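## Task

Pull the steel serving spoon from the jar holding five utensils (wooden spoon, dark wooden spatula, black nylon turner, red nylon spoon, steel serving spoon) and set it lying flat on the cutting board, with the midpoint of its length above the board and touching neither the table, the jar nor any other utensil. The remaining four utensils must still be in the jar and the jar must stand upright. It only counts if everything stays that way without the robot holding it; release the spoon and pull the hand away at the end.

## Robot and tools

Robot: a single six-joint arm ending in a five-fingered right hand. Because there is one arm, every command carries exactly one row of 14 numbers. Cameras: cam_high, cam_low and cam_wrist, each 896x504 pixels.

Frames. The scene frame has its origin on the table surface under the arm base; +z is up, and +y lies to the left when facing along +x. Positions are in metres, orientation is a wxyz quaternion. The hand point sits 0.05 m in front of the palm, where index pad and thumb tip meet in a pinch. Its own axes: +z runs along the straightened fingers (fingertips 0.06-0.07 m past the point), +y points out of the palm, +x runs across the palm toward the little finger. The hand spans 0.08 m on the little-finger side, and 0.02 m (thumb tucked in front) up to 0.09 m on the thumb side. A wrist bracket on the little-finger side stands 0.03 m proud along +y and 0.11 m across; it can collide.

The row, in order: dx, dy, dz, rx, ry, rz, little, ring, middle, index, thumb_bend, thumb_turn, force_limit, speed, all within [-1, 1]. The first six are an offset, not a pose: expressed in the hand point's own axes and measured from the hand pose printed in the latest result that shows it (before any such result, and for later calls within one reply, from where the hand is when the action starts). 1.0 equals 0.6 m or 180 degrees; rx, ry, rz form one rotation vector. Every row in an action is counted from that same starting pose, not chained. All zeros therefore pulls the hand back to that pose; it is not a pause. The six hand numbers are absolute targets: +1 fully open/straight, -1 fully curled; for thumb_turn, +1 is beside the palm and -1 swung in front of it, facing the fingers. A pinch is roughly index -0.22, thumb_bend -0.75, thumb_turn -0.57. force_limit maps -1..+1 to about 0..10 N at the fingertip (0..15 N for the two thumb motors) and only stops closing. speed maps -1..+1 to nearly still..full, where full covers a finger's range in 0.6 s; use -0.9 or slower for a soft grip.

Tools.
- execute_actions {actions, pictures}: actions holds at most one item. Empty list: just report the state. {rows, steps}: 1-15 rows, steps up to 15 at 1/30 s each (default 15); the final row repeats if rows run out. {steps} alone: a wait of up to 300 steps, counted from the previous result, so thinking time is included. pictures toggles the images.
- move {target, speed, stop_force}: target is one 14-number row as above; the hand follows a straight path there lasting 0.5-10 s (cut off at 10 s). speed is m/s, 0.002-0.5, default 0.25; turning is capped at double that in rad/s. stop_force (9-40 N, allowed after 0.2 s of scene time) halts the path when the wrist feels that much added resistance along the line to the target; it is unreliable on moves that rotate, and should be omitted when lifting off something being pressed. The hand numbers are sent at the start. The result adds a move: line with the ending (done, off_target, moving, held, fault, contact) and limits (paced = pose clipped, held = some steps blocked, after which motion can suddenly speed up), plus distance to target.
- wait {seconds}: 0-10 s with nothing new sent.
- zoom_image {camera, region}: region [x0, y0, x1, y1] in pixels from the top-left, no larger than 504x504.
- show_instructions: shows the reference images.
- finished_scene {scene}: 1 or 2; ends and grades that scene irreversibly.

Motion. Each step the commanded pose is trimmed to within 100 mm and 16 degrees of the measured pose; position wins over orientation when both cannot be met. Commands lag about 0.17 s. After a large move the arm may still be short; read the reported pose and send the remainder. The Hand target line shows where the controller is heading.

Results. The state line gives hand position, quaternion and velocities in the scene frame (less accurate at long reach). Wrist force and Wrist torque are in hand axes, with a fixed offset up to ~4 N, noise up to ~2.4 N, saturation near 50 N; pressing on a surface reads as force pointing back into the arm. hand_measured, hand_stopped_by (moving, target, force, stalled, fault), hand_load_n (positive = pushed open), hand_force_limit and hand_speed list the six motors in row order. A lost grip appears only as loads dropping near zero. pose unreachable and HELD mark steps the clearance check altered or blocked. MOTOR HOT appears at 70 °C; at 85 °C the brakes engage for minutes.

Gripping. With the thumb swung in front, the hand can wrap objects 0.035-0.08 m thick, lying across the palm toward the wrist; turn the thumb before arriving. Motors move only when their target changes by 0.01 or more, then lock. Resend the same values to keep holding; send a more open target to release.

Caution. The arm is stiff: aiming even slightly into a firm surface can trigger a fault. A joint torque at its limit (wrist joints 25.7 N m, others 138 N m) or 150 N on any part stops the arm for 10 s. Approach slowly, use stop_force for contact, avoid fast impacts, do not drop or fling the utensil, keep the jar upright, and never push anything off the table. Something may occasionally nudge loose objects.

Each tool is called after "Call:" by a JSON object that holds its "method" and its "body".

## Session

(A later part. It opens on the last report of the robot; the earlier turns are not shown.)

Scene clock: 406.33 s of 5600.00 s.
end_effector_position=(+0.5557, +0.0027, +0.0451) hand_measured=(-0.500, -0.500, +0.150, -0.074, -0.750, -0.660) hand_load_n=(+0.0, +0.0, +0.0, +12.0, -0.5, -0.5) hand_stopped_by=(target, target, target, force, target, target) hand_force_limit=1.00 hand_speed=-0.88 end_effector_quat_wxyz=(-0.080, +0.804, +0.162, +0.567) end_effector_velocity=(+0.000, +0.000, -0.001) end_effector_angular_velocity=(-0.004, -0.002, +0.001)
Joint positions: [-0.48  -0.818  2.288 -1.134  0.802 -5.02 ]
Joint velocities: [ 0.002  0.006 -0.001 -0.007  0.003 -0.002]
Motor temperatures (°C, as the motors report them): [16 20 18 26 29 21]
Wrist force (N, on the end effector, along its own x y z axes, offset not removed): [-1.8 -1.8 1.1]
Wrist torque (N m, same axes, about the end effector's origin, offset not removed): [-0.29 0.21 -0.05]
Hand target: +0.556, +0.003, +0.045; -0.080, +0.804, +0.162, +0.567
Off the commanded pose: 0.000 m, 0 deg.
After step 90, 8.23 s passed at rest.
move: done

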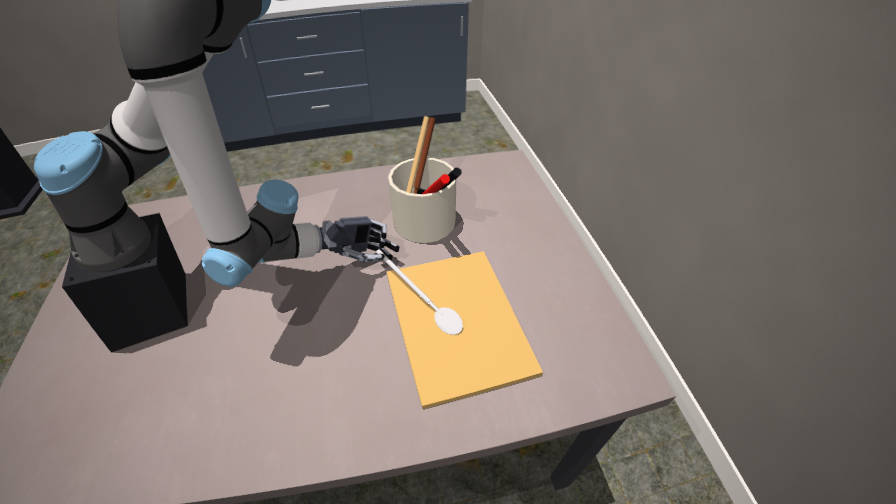

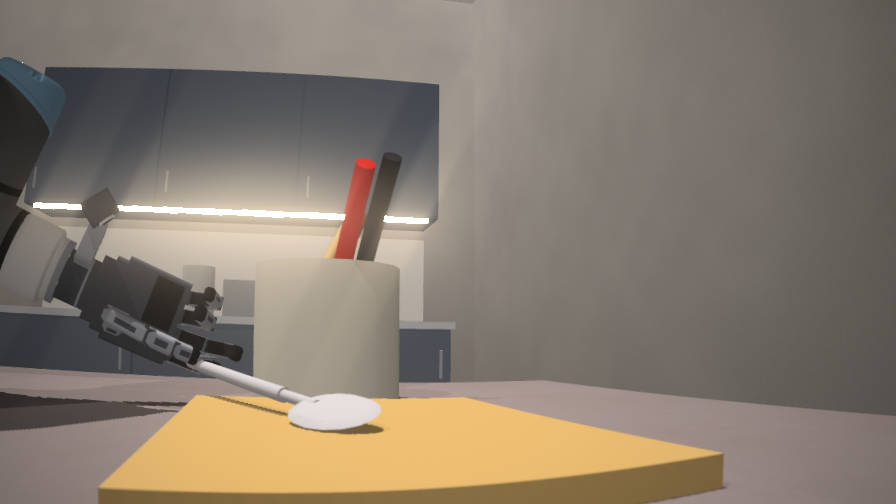

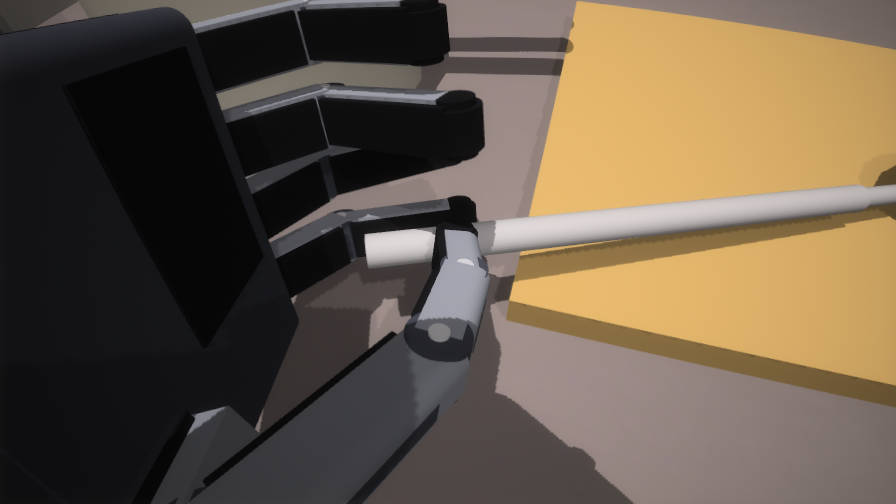

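Call:
{"method": "move", "body": {"target": [-0.0235,-0.0015,0.0086,-0.004,0.0015,-0.010,-0.5,-0.5,0.15,-0.4,-0.75,-0.76,1.0,-0.88], "speed": 0.02}}

Scene clock: 412.57 s of 5600.00 s.
end_effector_position=(+0.5556, +0.0027, +0.0303) hand_measured=(-0.500, -0.500, +0.150, -0.074, -0.750, -0.760) hand_load_n=(+0.0, +0.0, +0.0, +10.5, +0.0, -0.5) hand_stopped_by=(target, target, target, force, target, target) hand_force_limit=1.00 hand_speed=-0.88 end_effector_quat_wxyz=(-0.066, +0.800, +0.171, +0.571) end_effector_velocity=(-0.000, -0.000, -0.002) end_effector_angular_velocity=(-0.003, -0.002, -0.001)
Joint positions: [-0.467 -0.764  2.279 -1.195  0.824 -5.038]
Joint velocities: [ 0.001  0.006 -0.001 -0.008  0.003 -0.001]
Motor temperatures (°C, as the motors report them): [16 20 18 26 29 21]
Wrist force (N, on the end effector, along its own x y z axes, offset not removed): [-3.6 -0.5 1.8]
Wrist torque (N m, same axes, about the end effector's origin, offset not removed): [-0.26 0.41 -0.09]
Hand target: +0.556, +0.003, +0.030; -0.066, +0.800, +0.171, +0.571
Off the commanded pose: 0.000 m, 0 deg.
After step 90, 2.10 s passed at rest.
move: done

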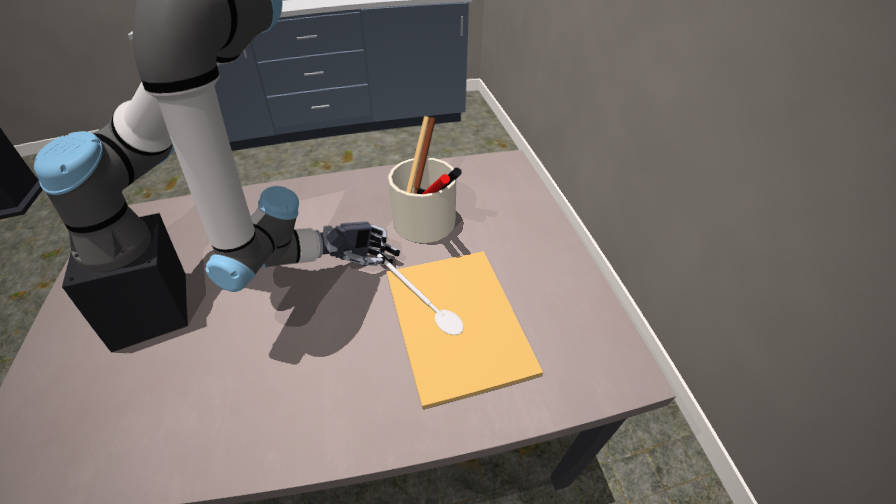

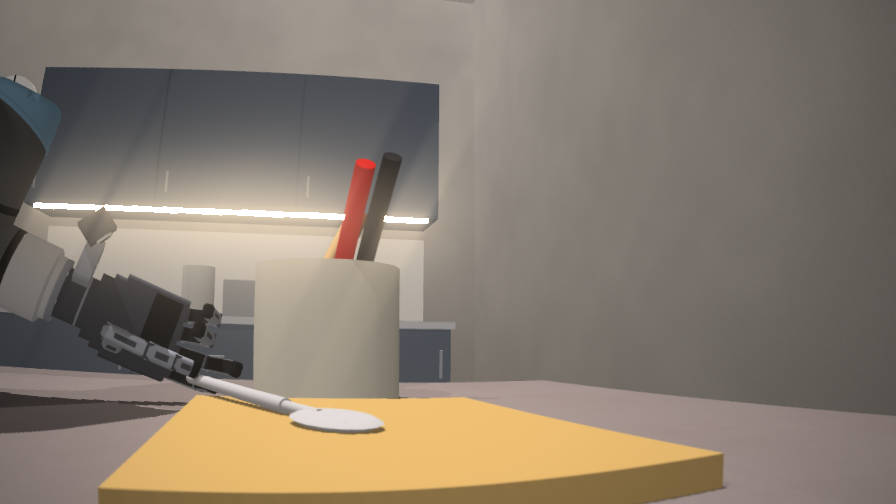

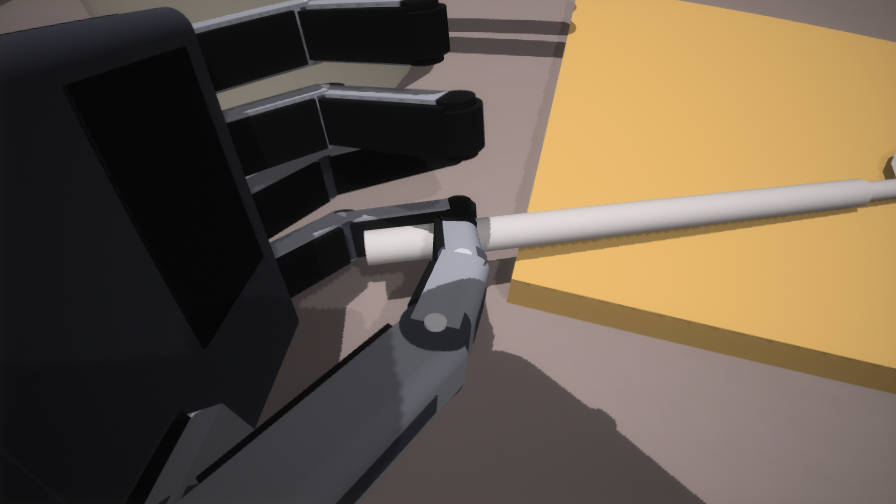

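Call:
{"method": "zoom_image", "body": {"camera": "cam_low", "region": [130, 320, 400, 450]}}

Region (130, 320, 400, 450) of cam_low's 896x504 image, scaled by 1.867, with more detail than that image has; it fills the top 243 rows of this view, and the rest is white.

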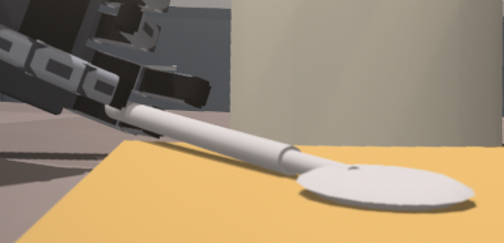

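Call:
{"method": "move", "body": {"target": [-0.011,-0.001,0.004,-0.003,0.001,-0.008,-0.5,-0.5,0.15,-0.4,-0.75,-0.76,1.0,-0.88], "speed": 0.012}}

Call:
{"method": "zoom_image", "body": {"camera": "cam_low", "region": [130, 320, 330, 440]}}

Scene clock: 416.63 s of 5600.00 s.
end_effector_position=(+0.5557, +0.0027, +0.0233) hand_measured=(-0.500, -0.500, +0.150, -0.074, -0.750, -0.760) hand_load_n=(+0.0, +0.0, +0.0, +9.5, +0.5, -2.0) hand_stopped_by=(target, target, target, force, target, target) hand_force_limit=1.00 hand_speed=-0.88 end_effector_quat_wxyz=(-0.056, +0.798, +0.178, +0.574) end_effector_velocity=(+0.000, -0.000, -0.001) end_effector_angular_velocity=(-0.004, -0.002, -0.001)
Joint positions: [-0.459 -0.736  2.275 -1.23   0.84  -5.054]
Joint velocities: [ 0.001  0.003 -0.001 -0.004  0.003 -0.003]
Motor temperatures (°C, as the motors report them): [16 20 18 26 29 21]
Wrist force (N, on the end effector, along its own x y z axes, offset not removed): [5.5 -4.6 -0.2]
Wrist torque (N m, same axes, about the end effector's origin, offset not removed): [-0.34 0.13 -0.14]
Hand target: +0.556, +0.003, +0.023; -0.056, +0.798, +0.178, +0.574
Off the commanded pose: 0.000 m, 0 deg.
move: done

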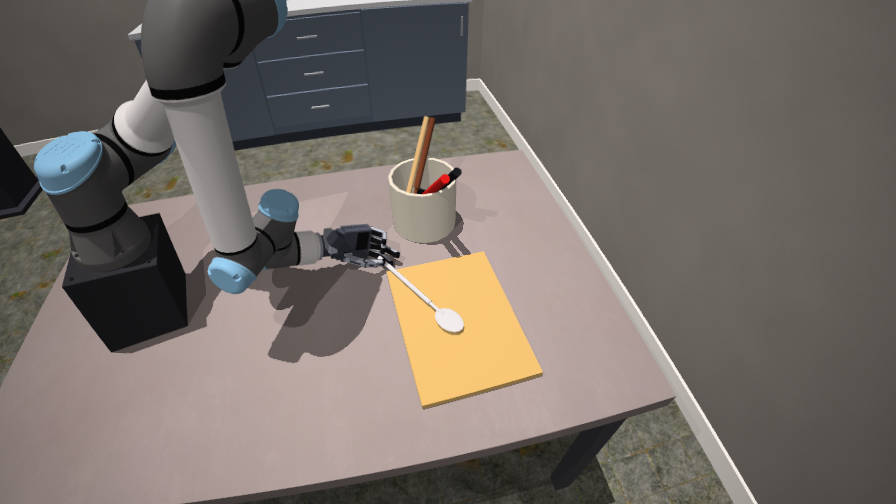

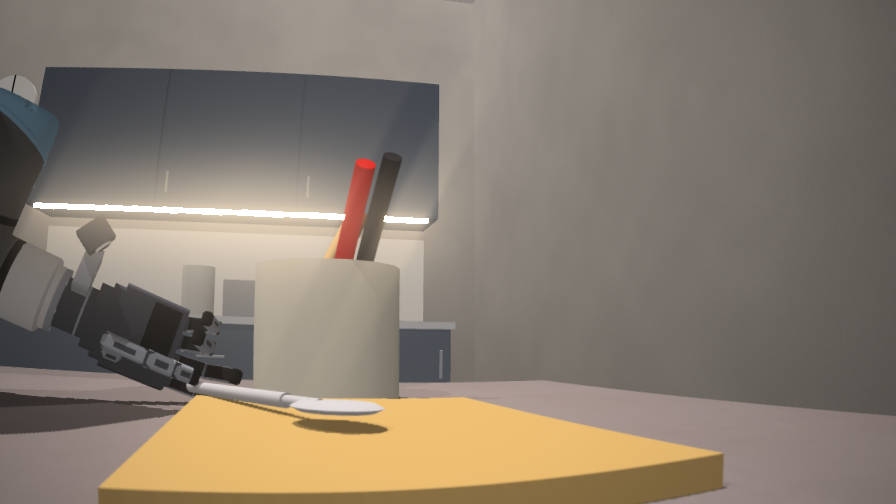

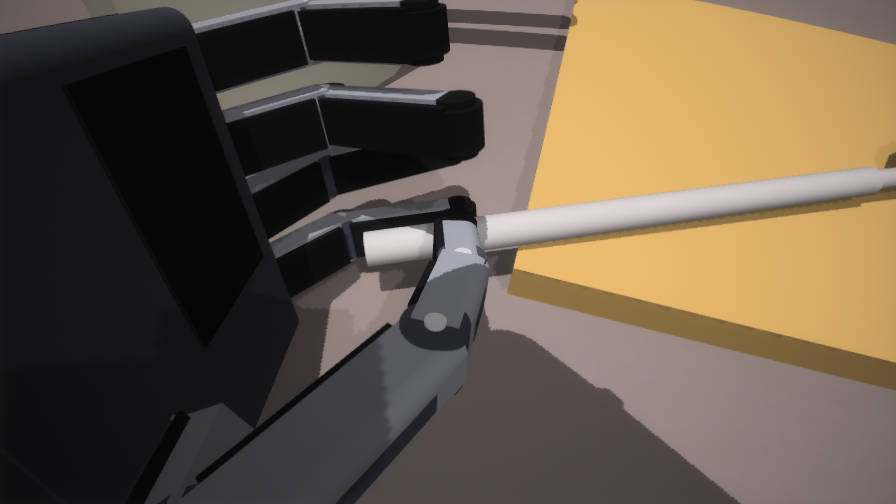

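Region (130, 320, 330, 440) of cam_low's 896x504 image, scaled by 2.520, with more detail than that image has; it fills the top 302 rows of this view, and the rest is white.

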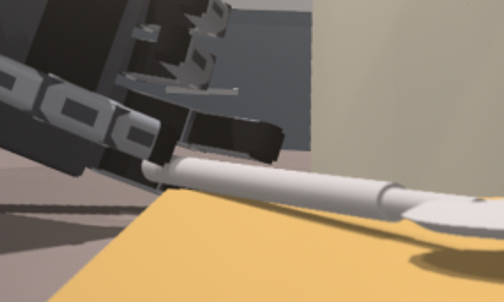

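Call:
{"method": "move", "body": {"target": [0.0032,0.0003,-0.0012,0,0,0,-0.5,-0.5,0.15,-0.4,-0.75,-0.76,1.0,-0.88], "speed": 0.003}}

Scene clock: 418.83 s of 5600.00 s.
end_effector_position=(+0.5556, +0.0028, +0.0253) hand_measured=(-0.500, -0.500, +0.150, -0.074, -0.750, -0.760) hand_load_n=(+0.0, +0.0, +0.0, +10.0, +1.5, +0.0) hand_stopped_by=(target, target, target, force, target, target) hand_force_limit=1.00 hand_speed=-0.88 end_effector_quat_wxyz=(-0.056, +0.798, +0.178, +0.574) end_effector_velocity=(-0.000, -0.001, +0.001) end_effector_angular_velocity=(+0.000, +0.000, -0.002)
Joint positions: [-0.46  -0.742  2.277 -1.226  0.839 -5.054]
Joint velocities: [-0.003 -0.002  0.001  0.002 -0.     0.   ]
Motor temperatures (°C, as the motors report them): [16 20 18 26 29 21]
Wrist force (N, on the end effector, along its own x y z axes, offset not removed): [-3.0 1.0 2.2]
Wrist torque (N m, same axes, about the end effector's origin, offset not removed): [-0.09 0.35 -0.02]
Hand target: +0.556, +0.003, +0.025; -0.056, +0.798, +0.178, +0.574
Off the commanded pose: 0.000 m, 0 deg.
move: done

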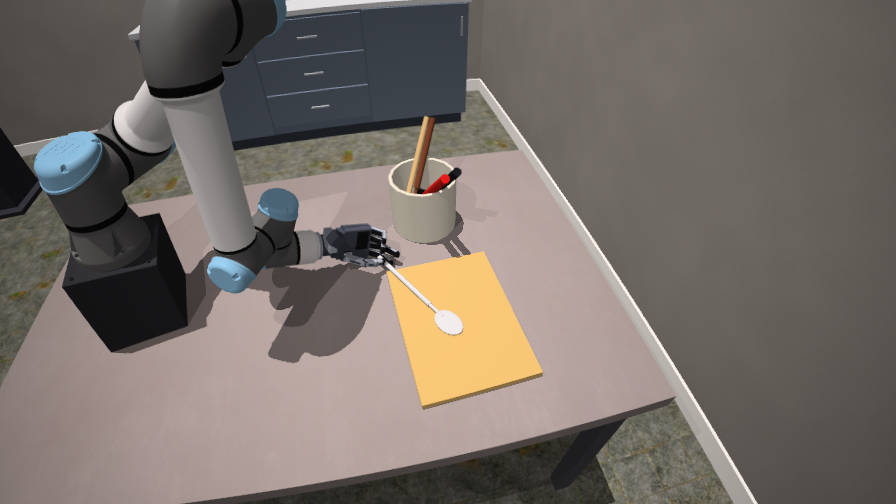

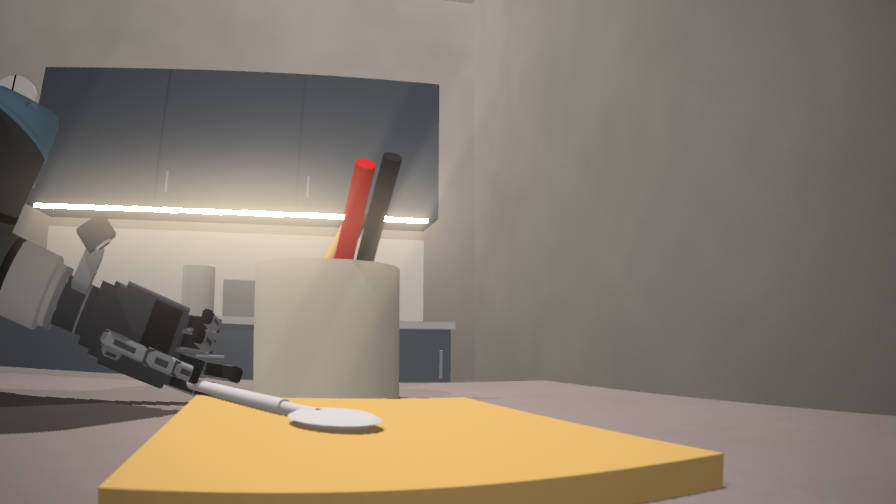

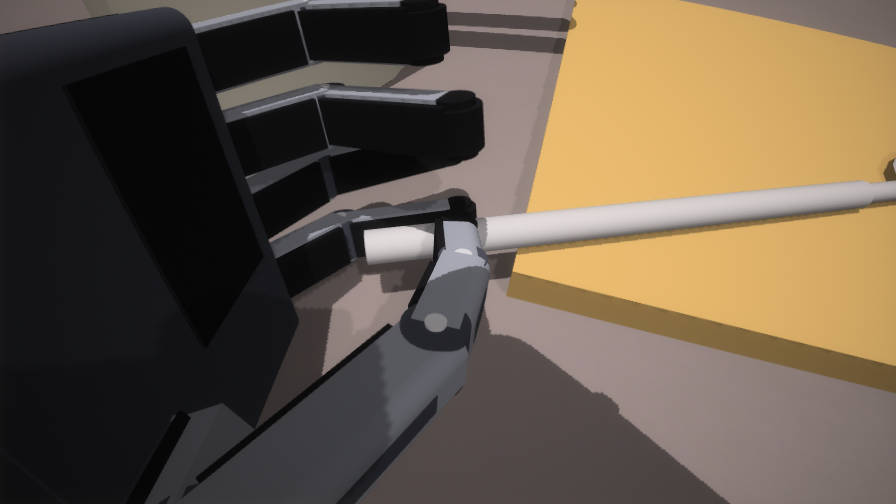

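Call:
{"method": "move", "body": {"target": [0,0,-0.005,0,0,0,-0.5,-0.5,0.15,0.2,-0.75,-0.76,1.0,-0.8], "speed": 0.003}}

Scene clock: 422.07 s of 5600.00 s.
end_effector_position=(+0.5530, +0.0019, +0.0263) hand_measured=(-0.500, -0.500, +0.150, +0.200, -0.750, -0.760) hand_load_n=(+0.0, +0.0, +0.0, +0.0, +0.0, +0.0) hand_stopped_by=(target, target, target, target, target, target) hand_force_limit=1.00 hand_speed=-0.80 end_effector_quat_wxyz=(-0.056, +0.798, +0.178, +0.574) end_effector_velocity=(+0.000, -0.001, +0.001) end_effector_angular_velocity=(-0.001, -0.002, -0.000)
Joint positions: [-0.466 -0.744  2.285 -1.23   0.833 -5.057]
Joint velocities: [-0.002 -0.002  0.001 -0.    -0.001 -0.001]
Motor temperatures (°C, as the motors report them): [16 20 18 26 29 21]
Wrist force (N, on the end effector, along its own x y z axes, offset not removed): [-1.6 -0.6 0.8]
Wrist torque (N m, same axes, about the end effector's origin, offset not removed): [-0.19 0.13 -0.09]
Hand target: +0.553, +0.002, +0.026; -0.056, +0.798, +0.178, +0.574
Off the commanded pose: 0.000 m, 0 deg.
move: done

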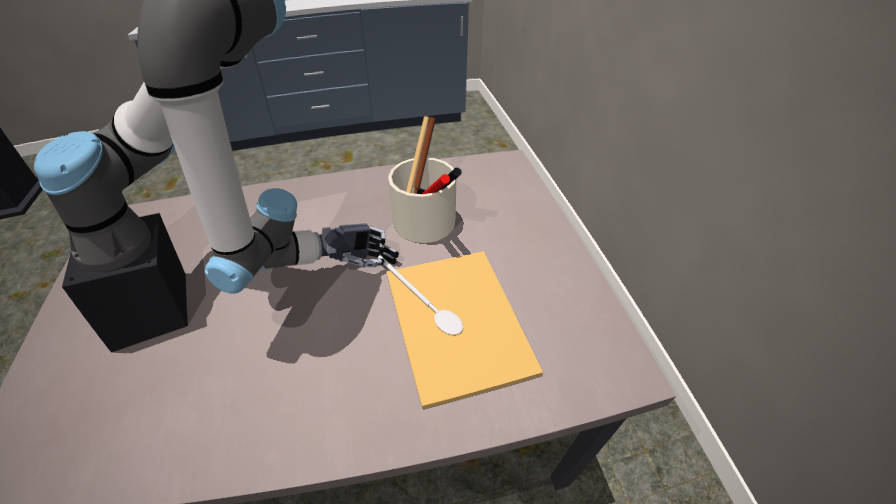

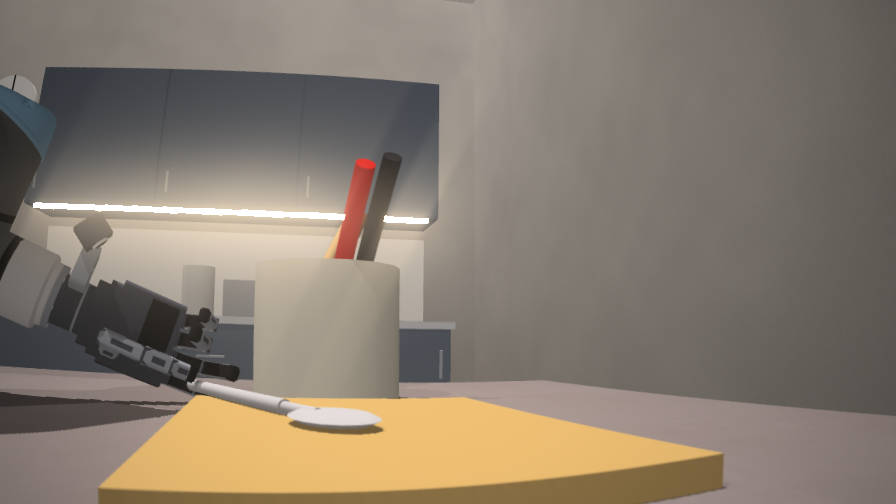

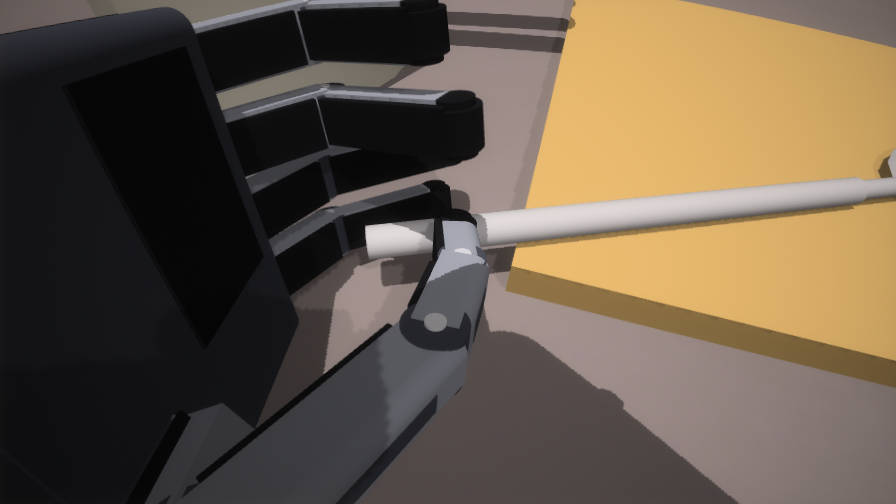

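Call:
{"method": "move", "body": {"target": [0.045,-0.006,0,0,0,0,-0.5,-0.5,0.15,0.2,-0.75,-0.76,1.0,-0.8], "speed": 0.03}}

Scene clock: 424.33 s of 5600.00 s.
end_effector_position=(+0.5592, +0.0112, +0.0510) hand_measured=(-0.500, -0.500, +0.150, +0.200, -0.750, -0.760) hand_load_n=(+0.0, +0.0, +0.0, +0.0, +0.0, +0.0) hand_stopped_by=(target, target, target, target, target, target) hand_force_limit=1.00 hand_speed=-0.80 end_effector_quat_wxyz=(-0.056, +0.798, +0.178, +0.574) end_effector_velocity=(+0.000, +0.001, +0.002) end_effector_angular_velocity=(+0.000, +0.001, -0.000)
Joint positions: [-0.435 -0.823  2.296 -1.17   0.863 -5.044]
Joint velocities: [ 0.002 -0.006  0.001  0.006  0.002  0.001]
Motor temperatures (°C, as the motors report them): [16 20 18 26 29 21]
Wrist force (N, on the end effector, along its own x y z axes, offset not removed): [-2.2 -0.1 0.5]
Wrist torque (N m, same axes, about the end effector's origin, offset not removed): [-0.17 0.44 -0.02]
Hand target: +0.559, +0.011, +0.051; -0.056, +0.798, +0.178, +0.574
Off the commanded pose: 0.000 m, 0 deg.
move: done

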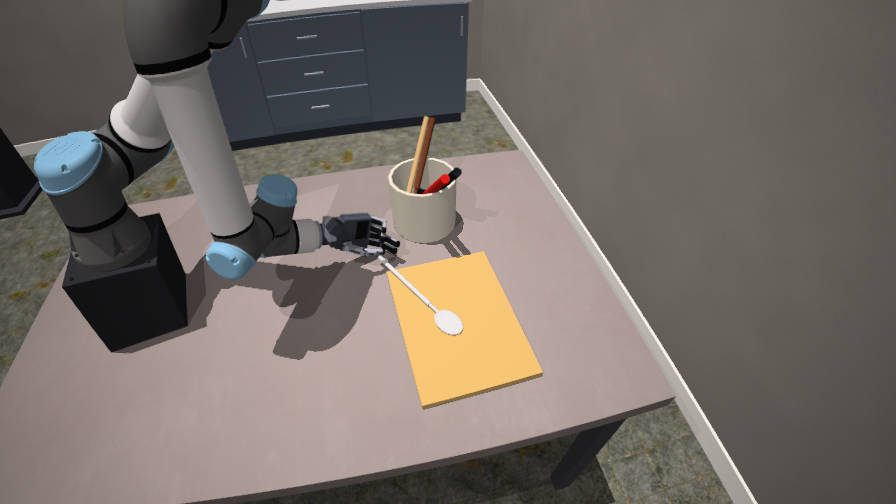

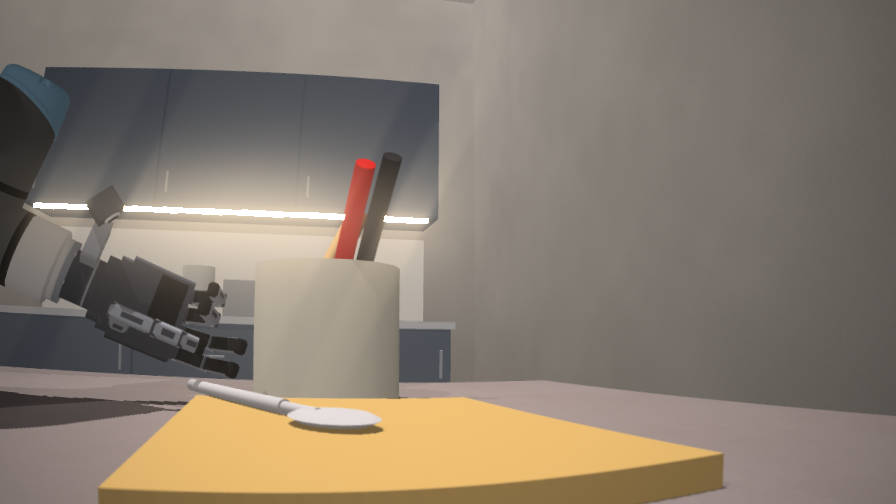

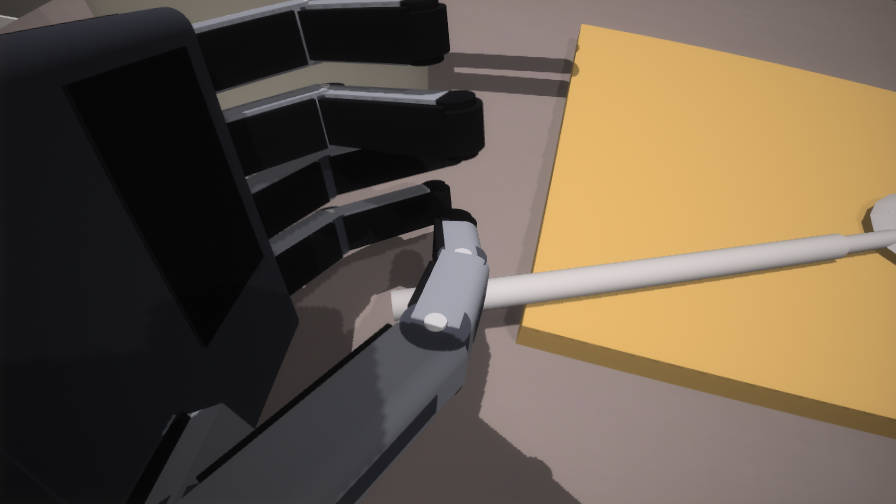

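Call:
{"method": "move", "body": {"target": [0.394,0.038,-0.231,0,0,0,-0.5,-0.5,0.15,0.2,-0.75,-0.76,1.0,-0.8], "speed": 0.2}}

Scene clock: 429.80 s of 5600.00 s.
end_effector_position=(+0.5089, +0.0012, +0.3207) hand_measured=(-0.500, -0.500, +0.150, +0.200, -0.750, -0.760) hand_load_n=(+0.0, +0.0, +0.0, +0.0, +0.0, +0.0) hand_stopped_by=(target, target, target, target, target, target) hand_force_limit=1.00 hand_speed=-0.80 end_effector_quat_wxyz=(-0.056, +0.798, +0.178, +0.574) end_effector_velocity=(-0.001, +0.001, +0.001) end_effector_angular_velocity=(+0.001, +0.006, +0.005)
Joint positions: [-0.653 -1.728  2.383 -0.275  0.658 -5.15 ]
Joint velocities: [-0.003 -0.002 -0.004  0.019 -0.007 -0.01 ]
Motor temperatures (°C, as the motors report them): [16 20 18 26 29 21]
Wrist force (N, on the end effector, along its own x y z axes, offset not removed): [-0.6 0.2 0.8]
Wrist torque (N m, same axes, about the end effector's origin, offset not removed): [-0.09 0.07 0.06]
Hand target: +0.509, +0.001, +0.321; -0.056, +0.798, +0.178, +0.574
Off the commanded pose: 0.000 m, 0 deg.
After step 90, 0.50 s passed at rest.
move: done

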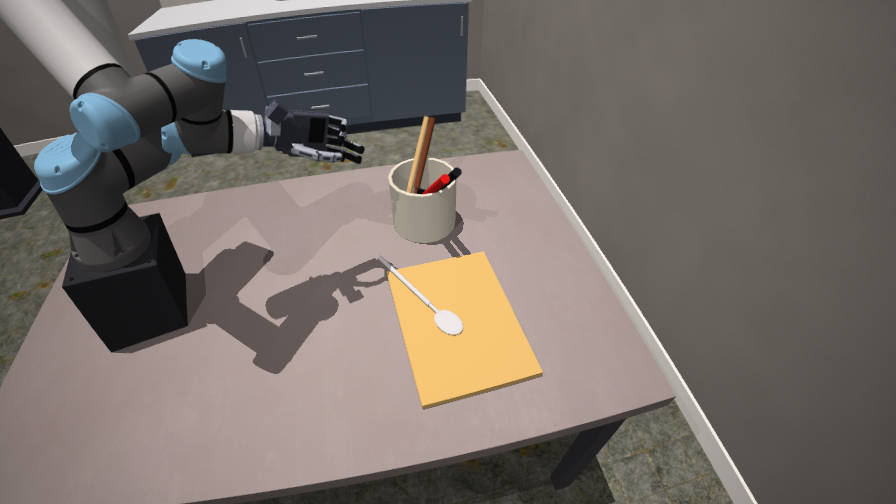

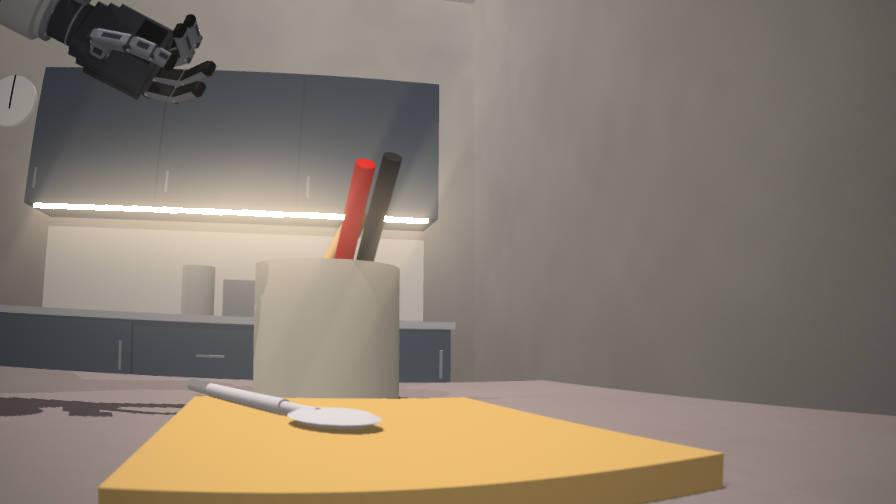

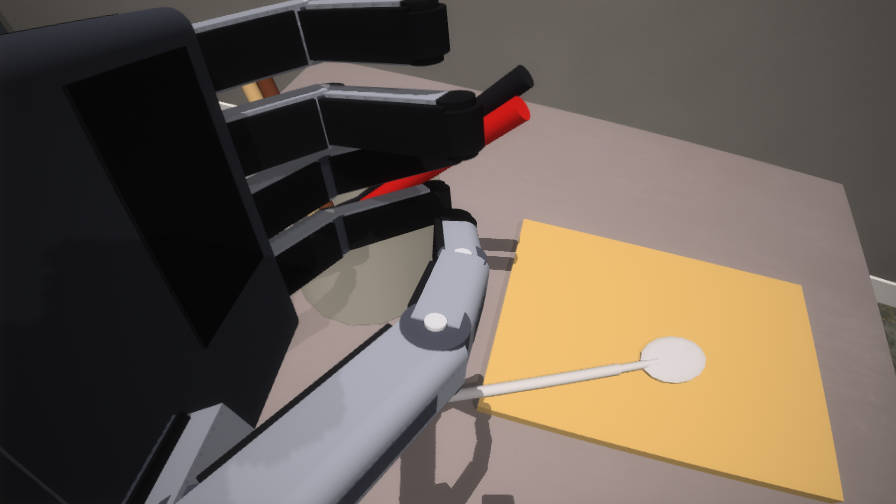

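The steel spoon is lying flat on the board, the other four tools are in the upright jar, and the hand is clear.

Call:
{"method": "finished_scene", "body": {"scene": 2}}

The scene is finished: the task was done.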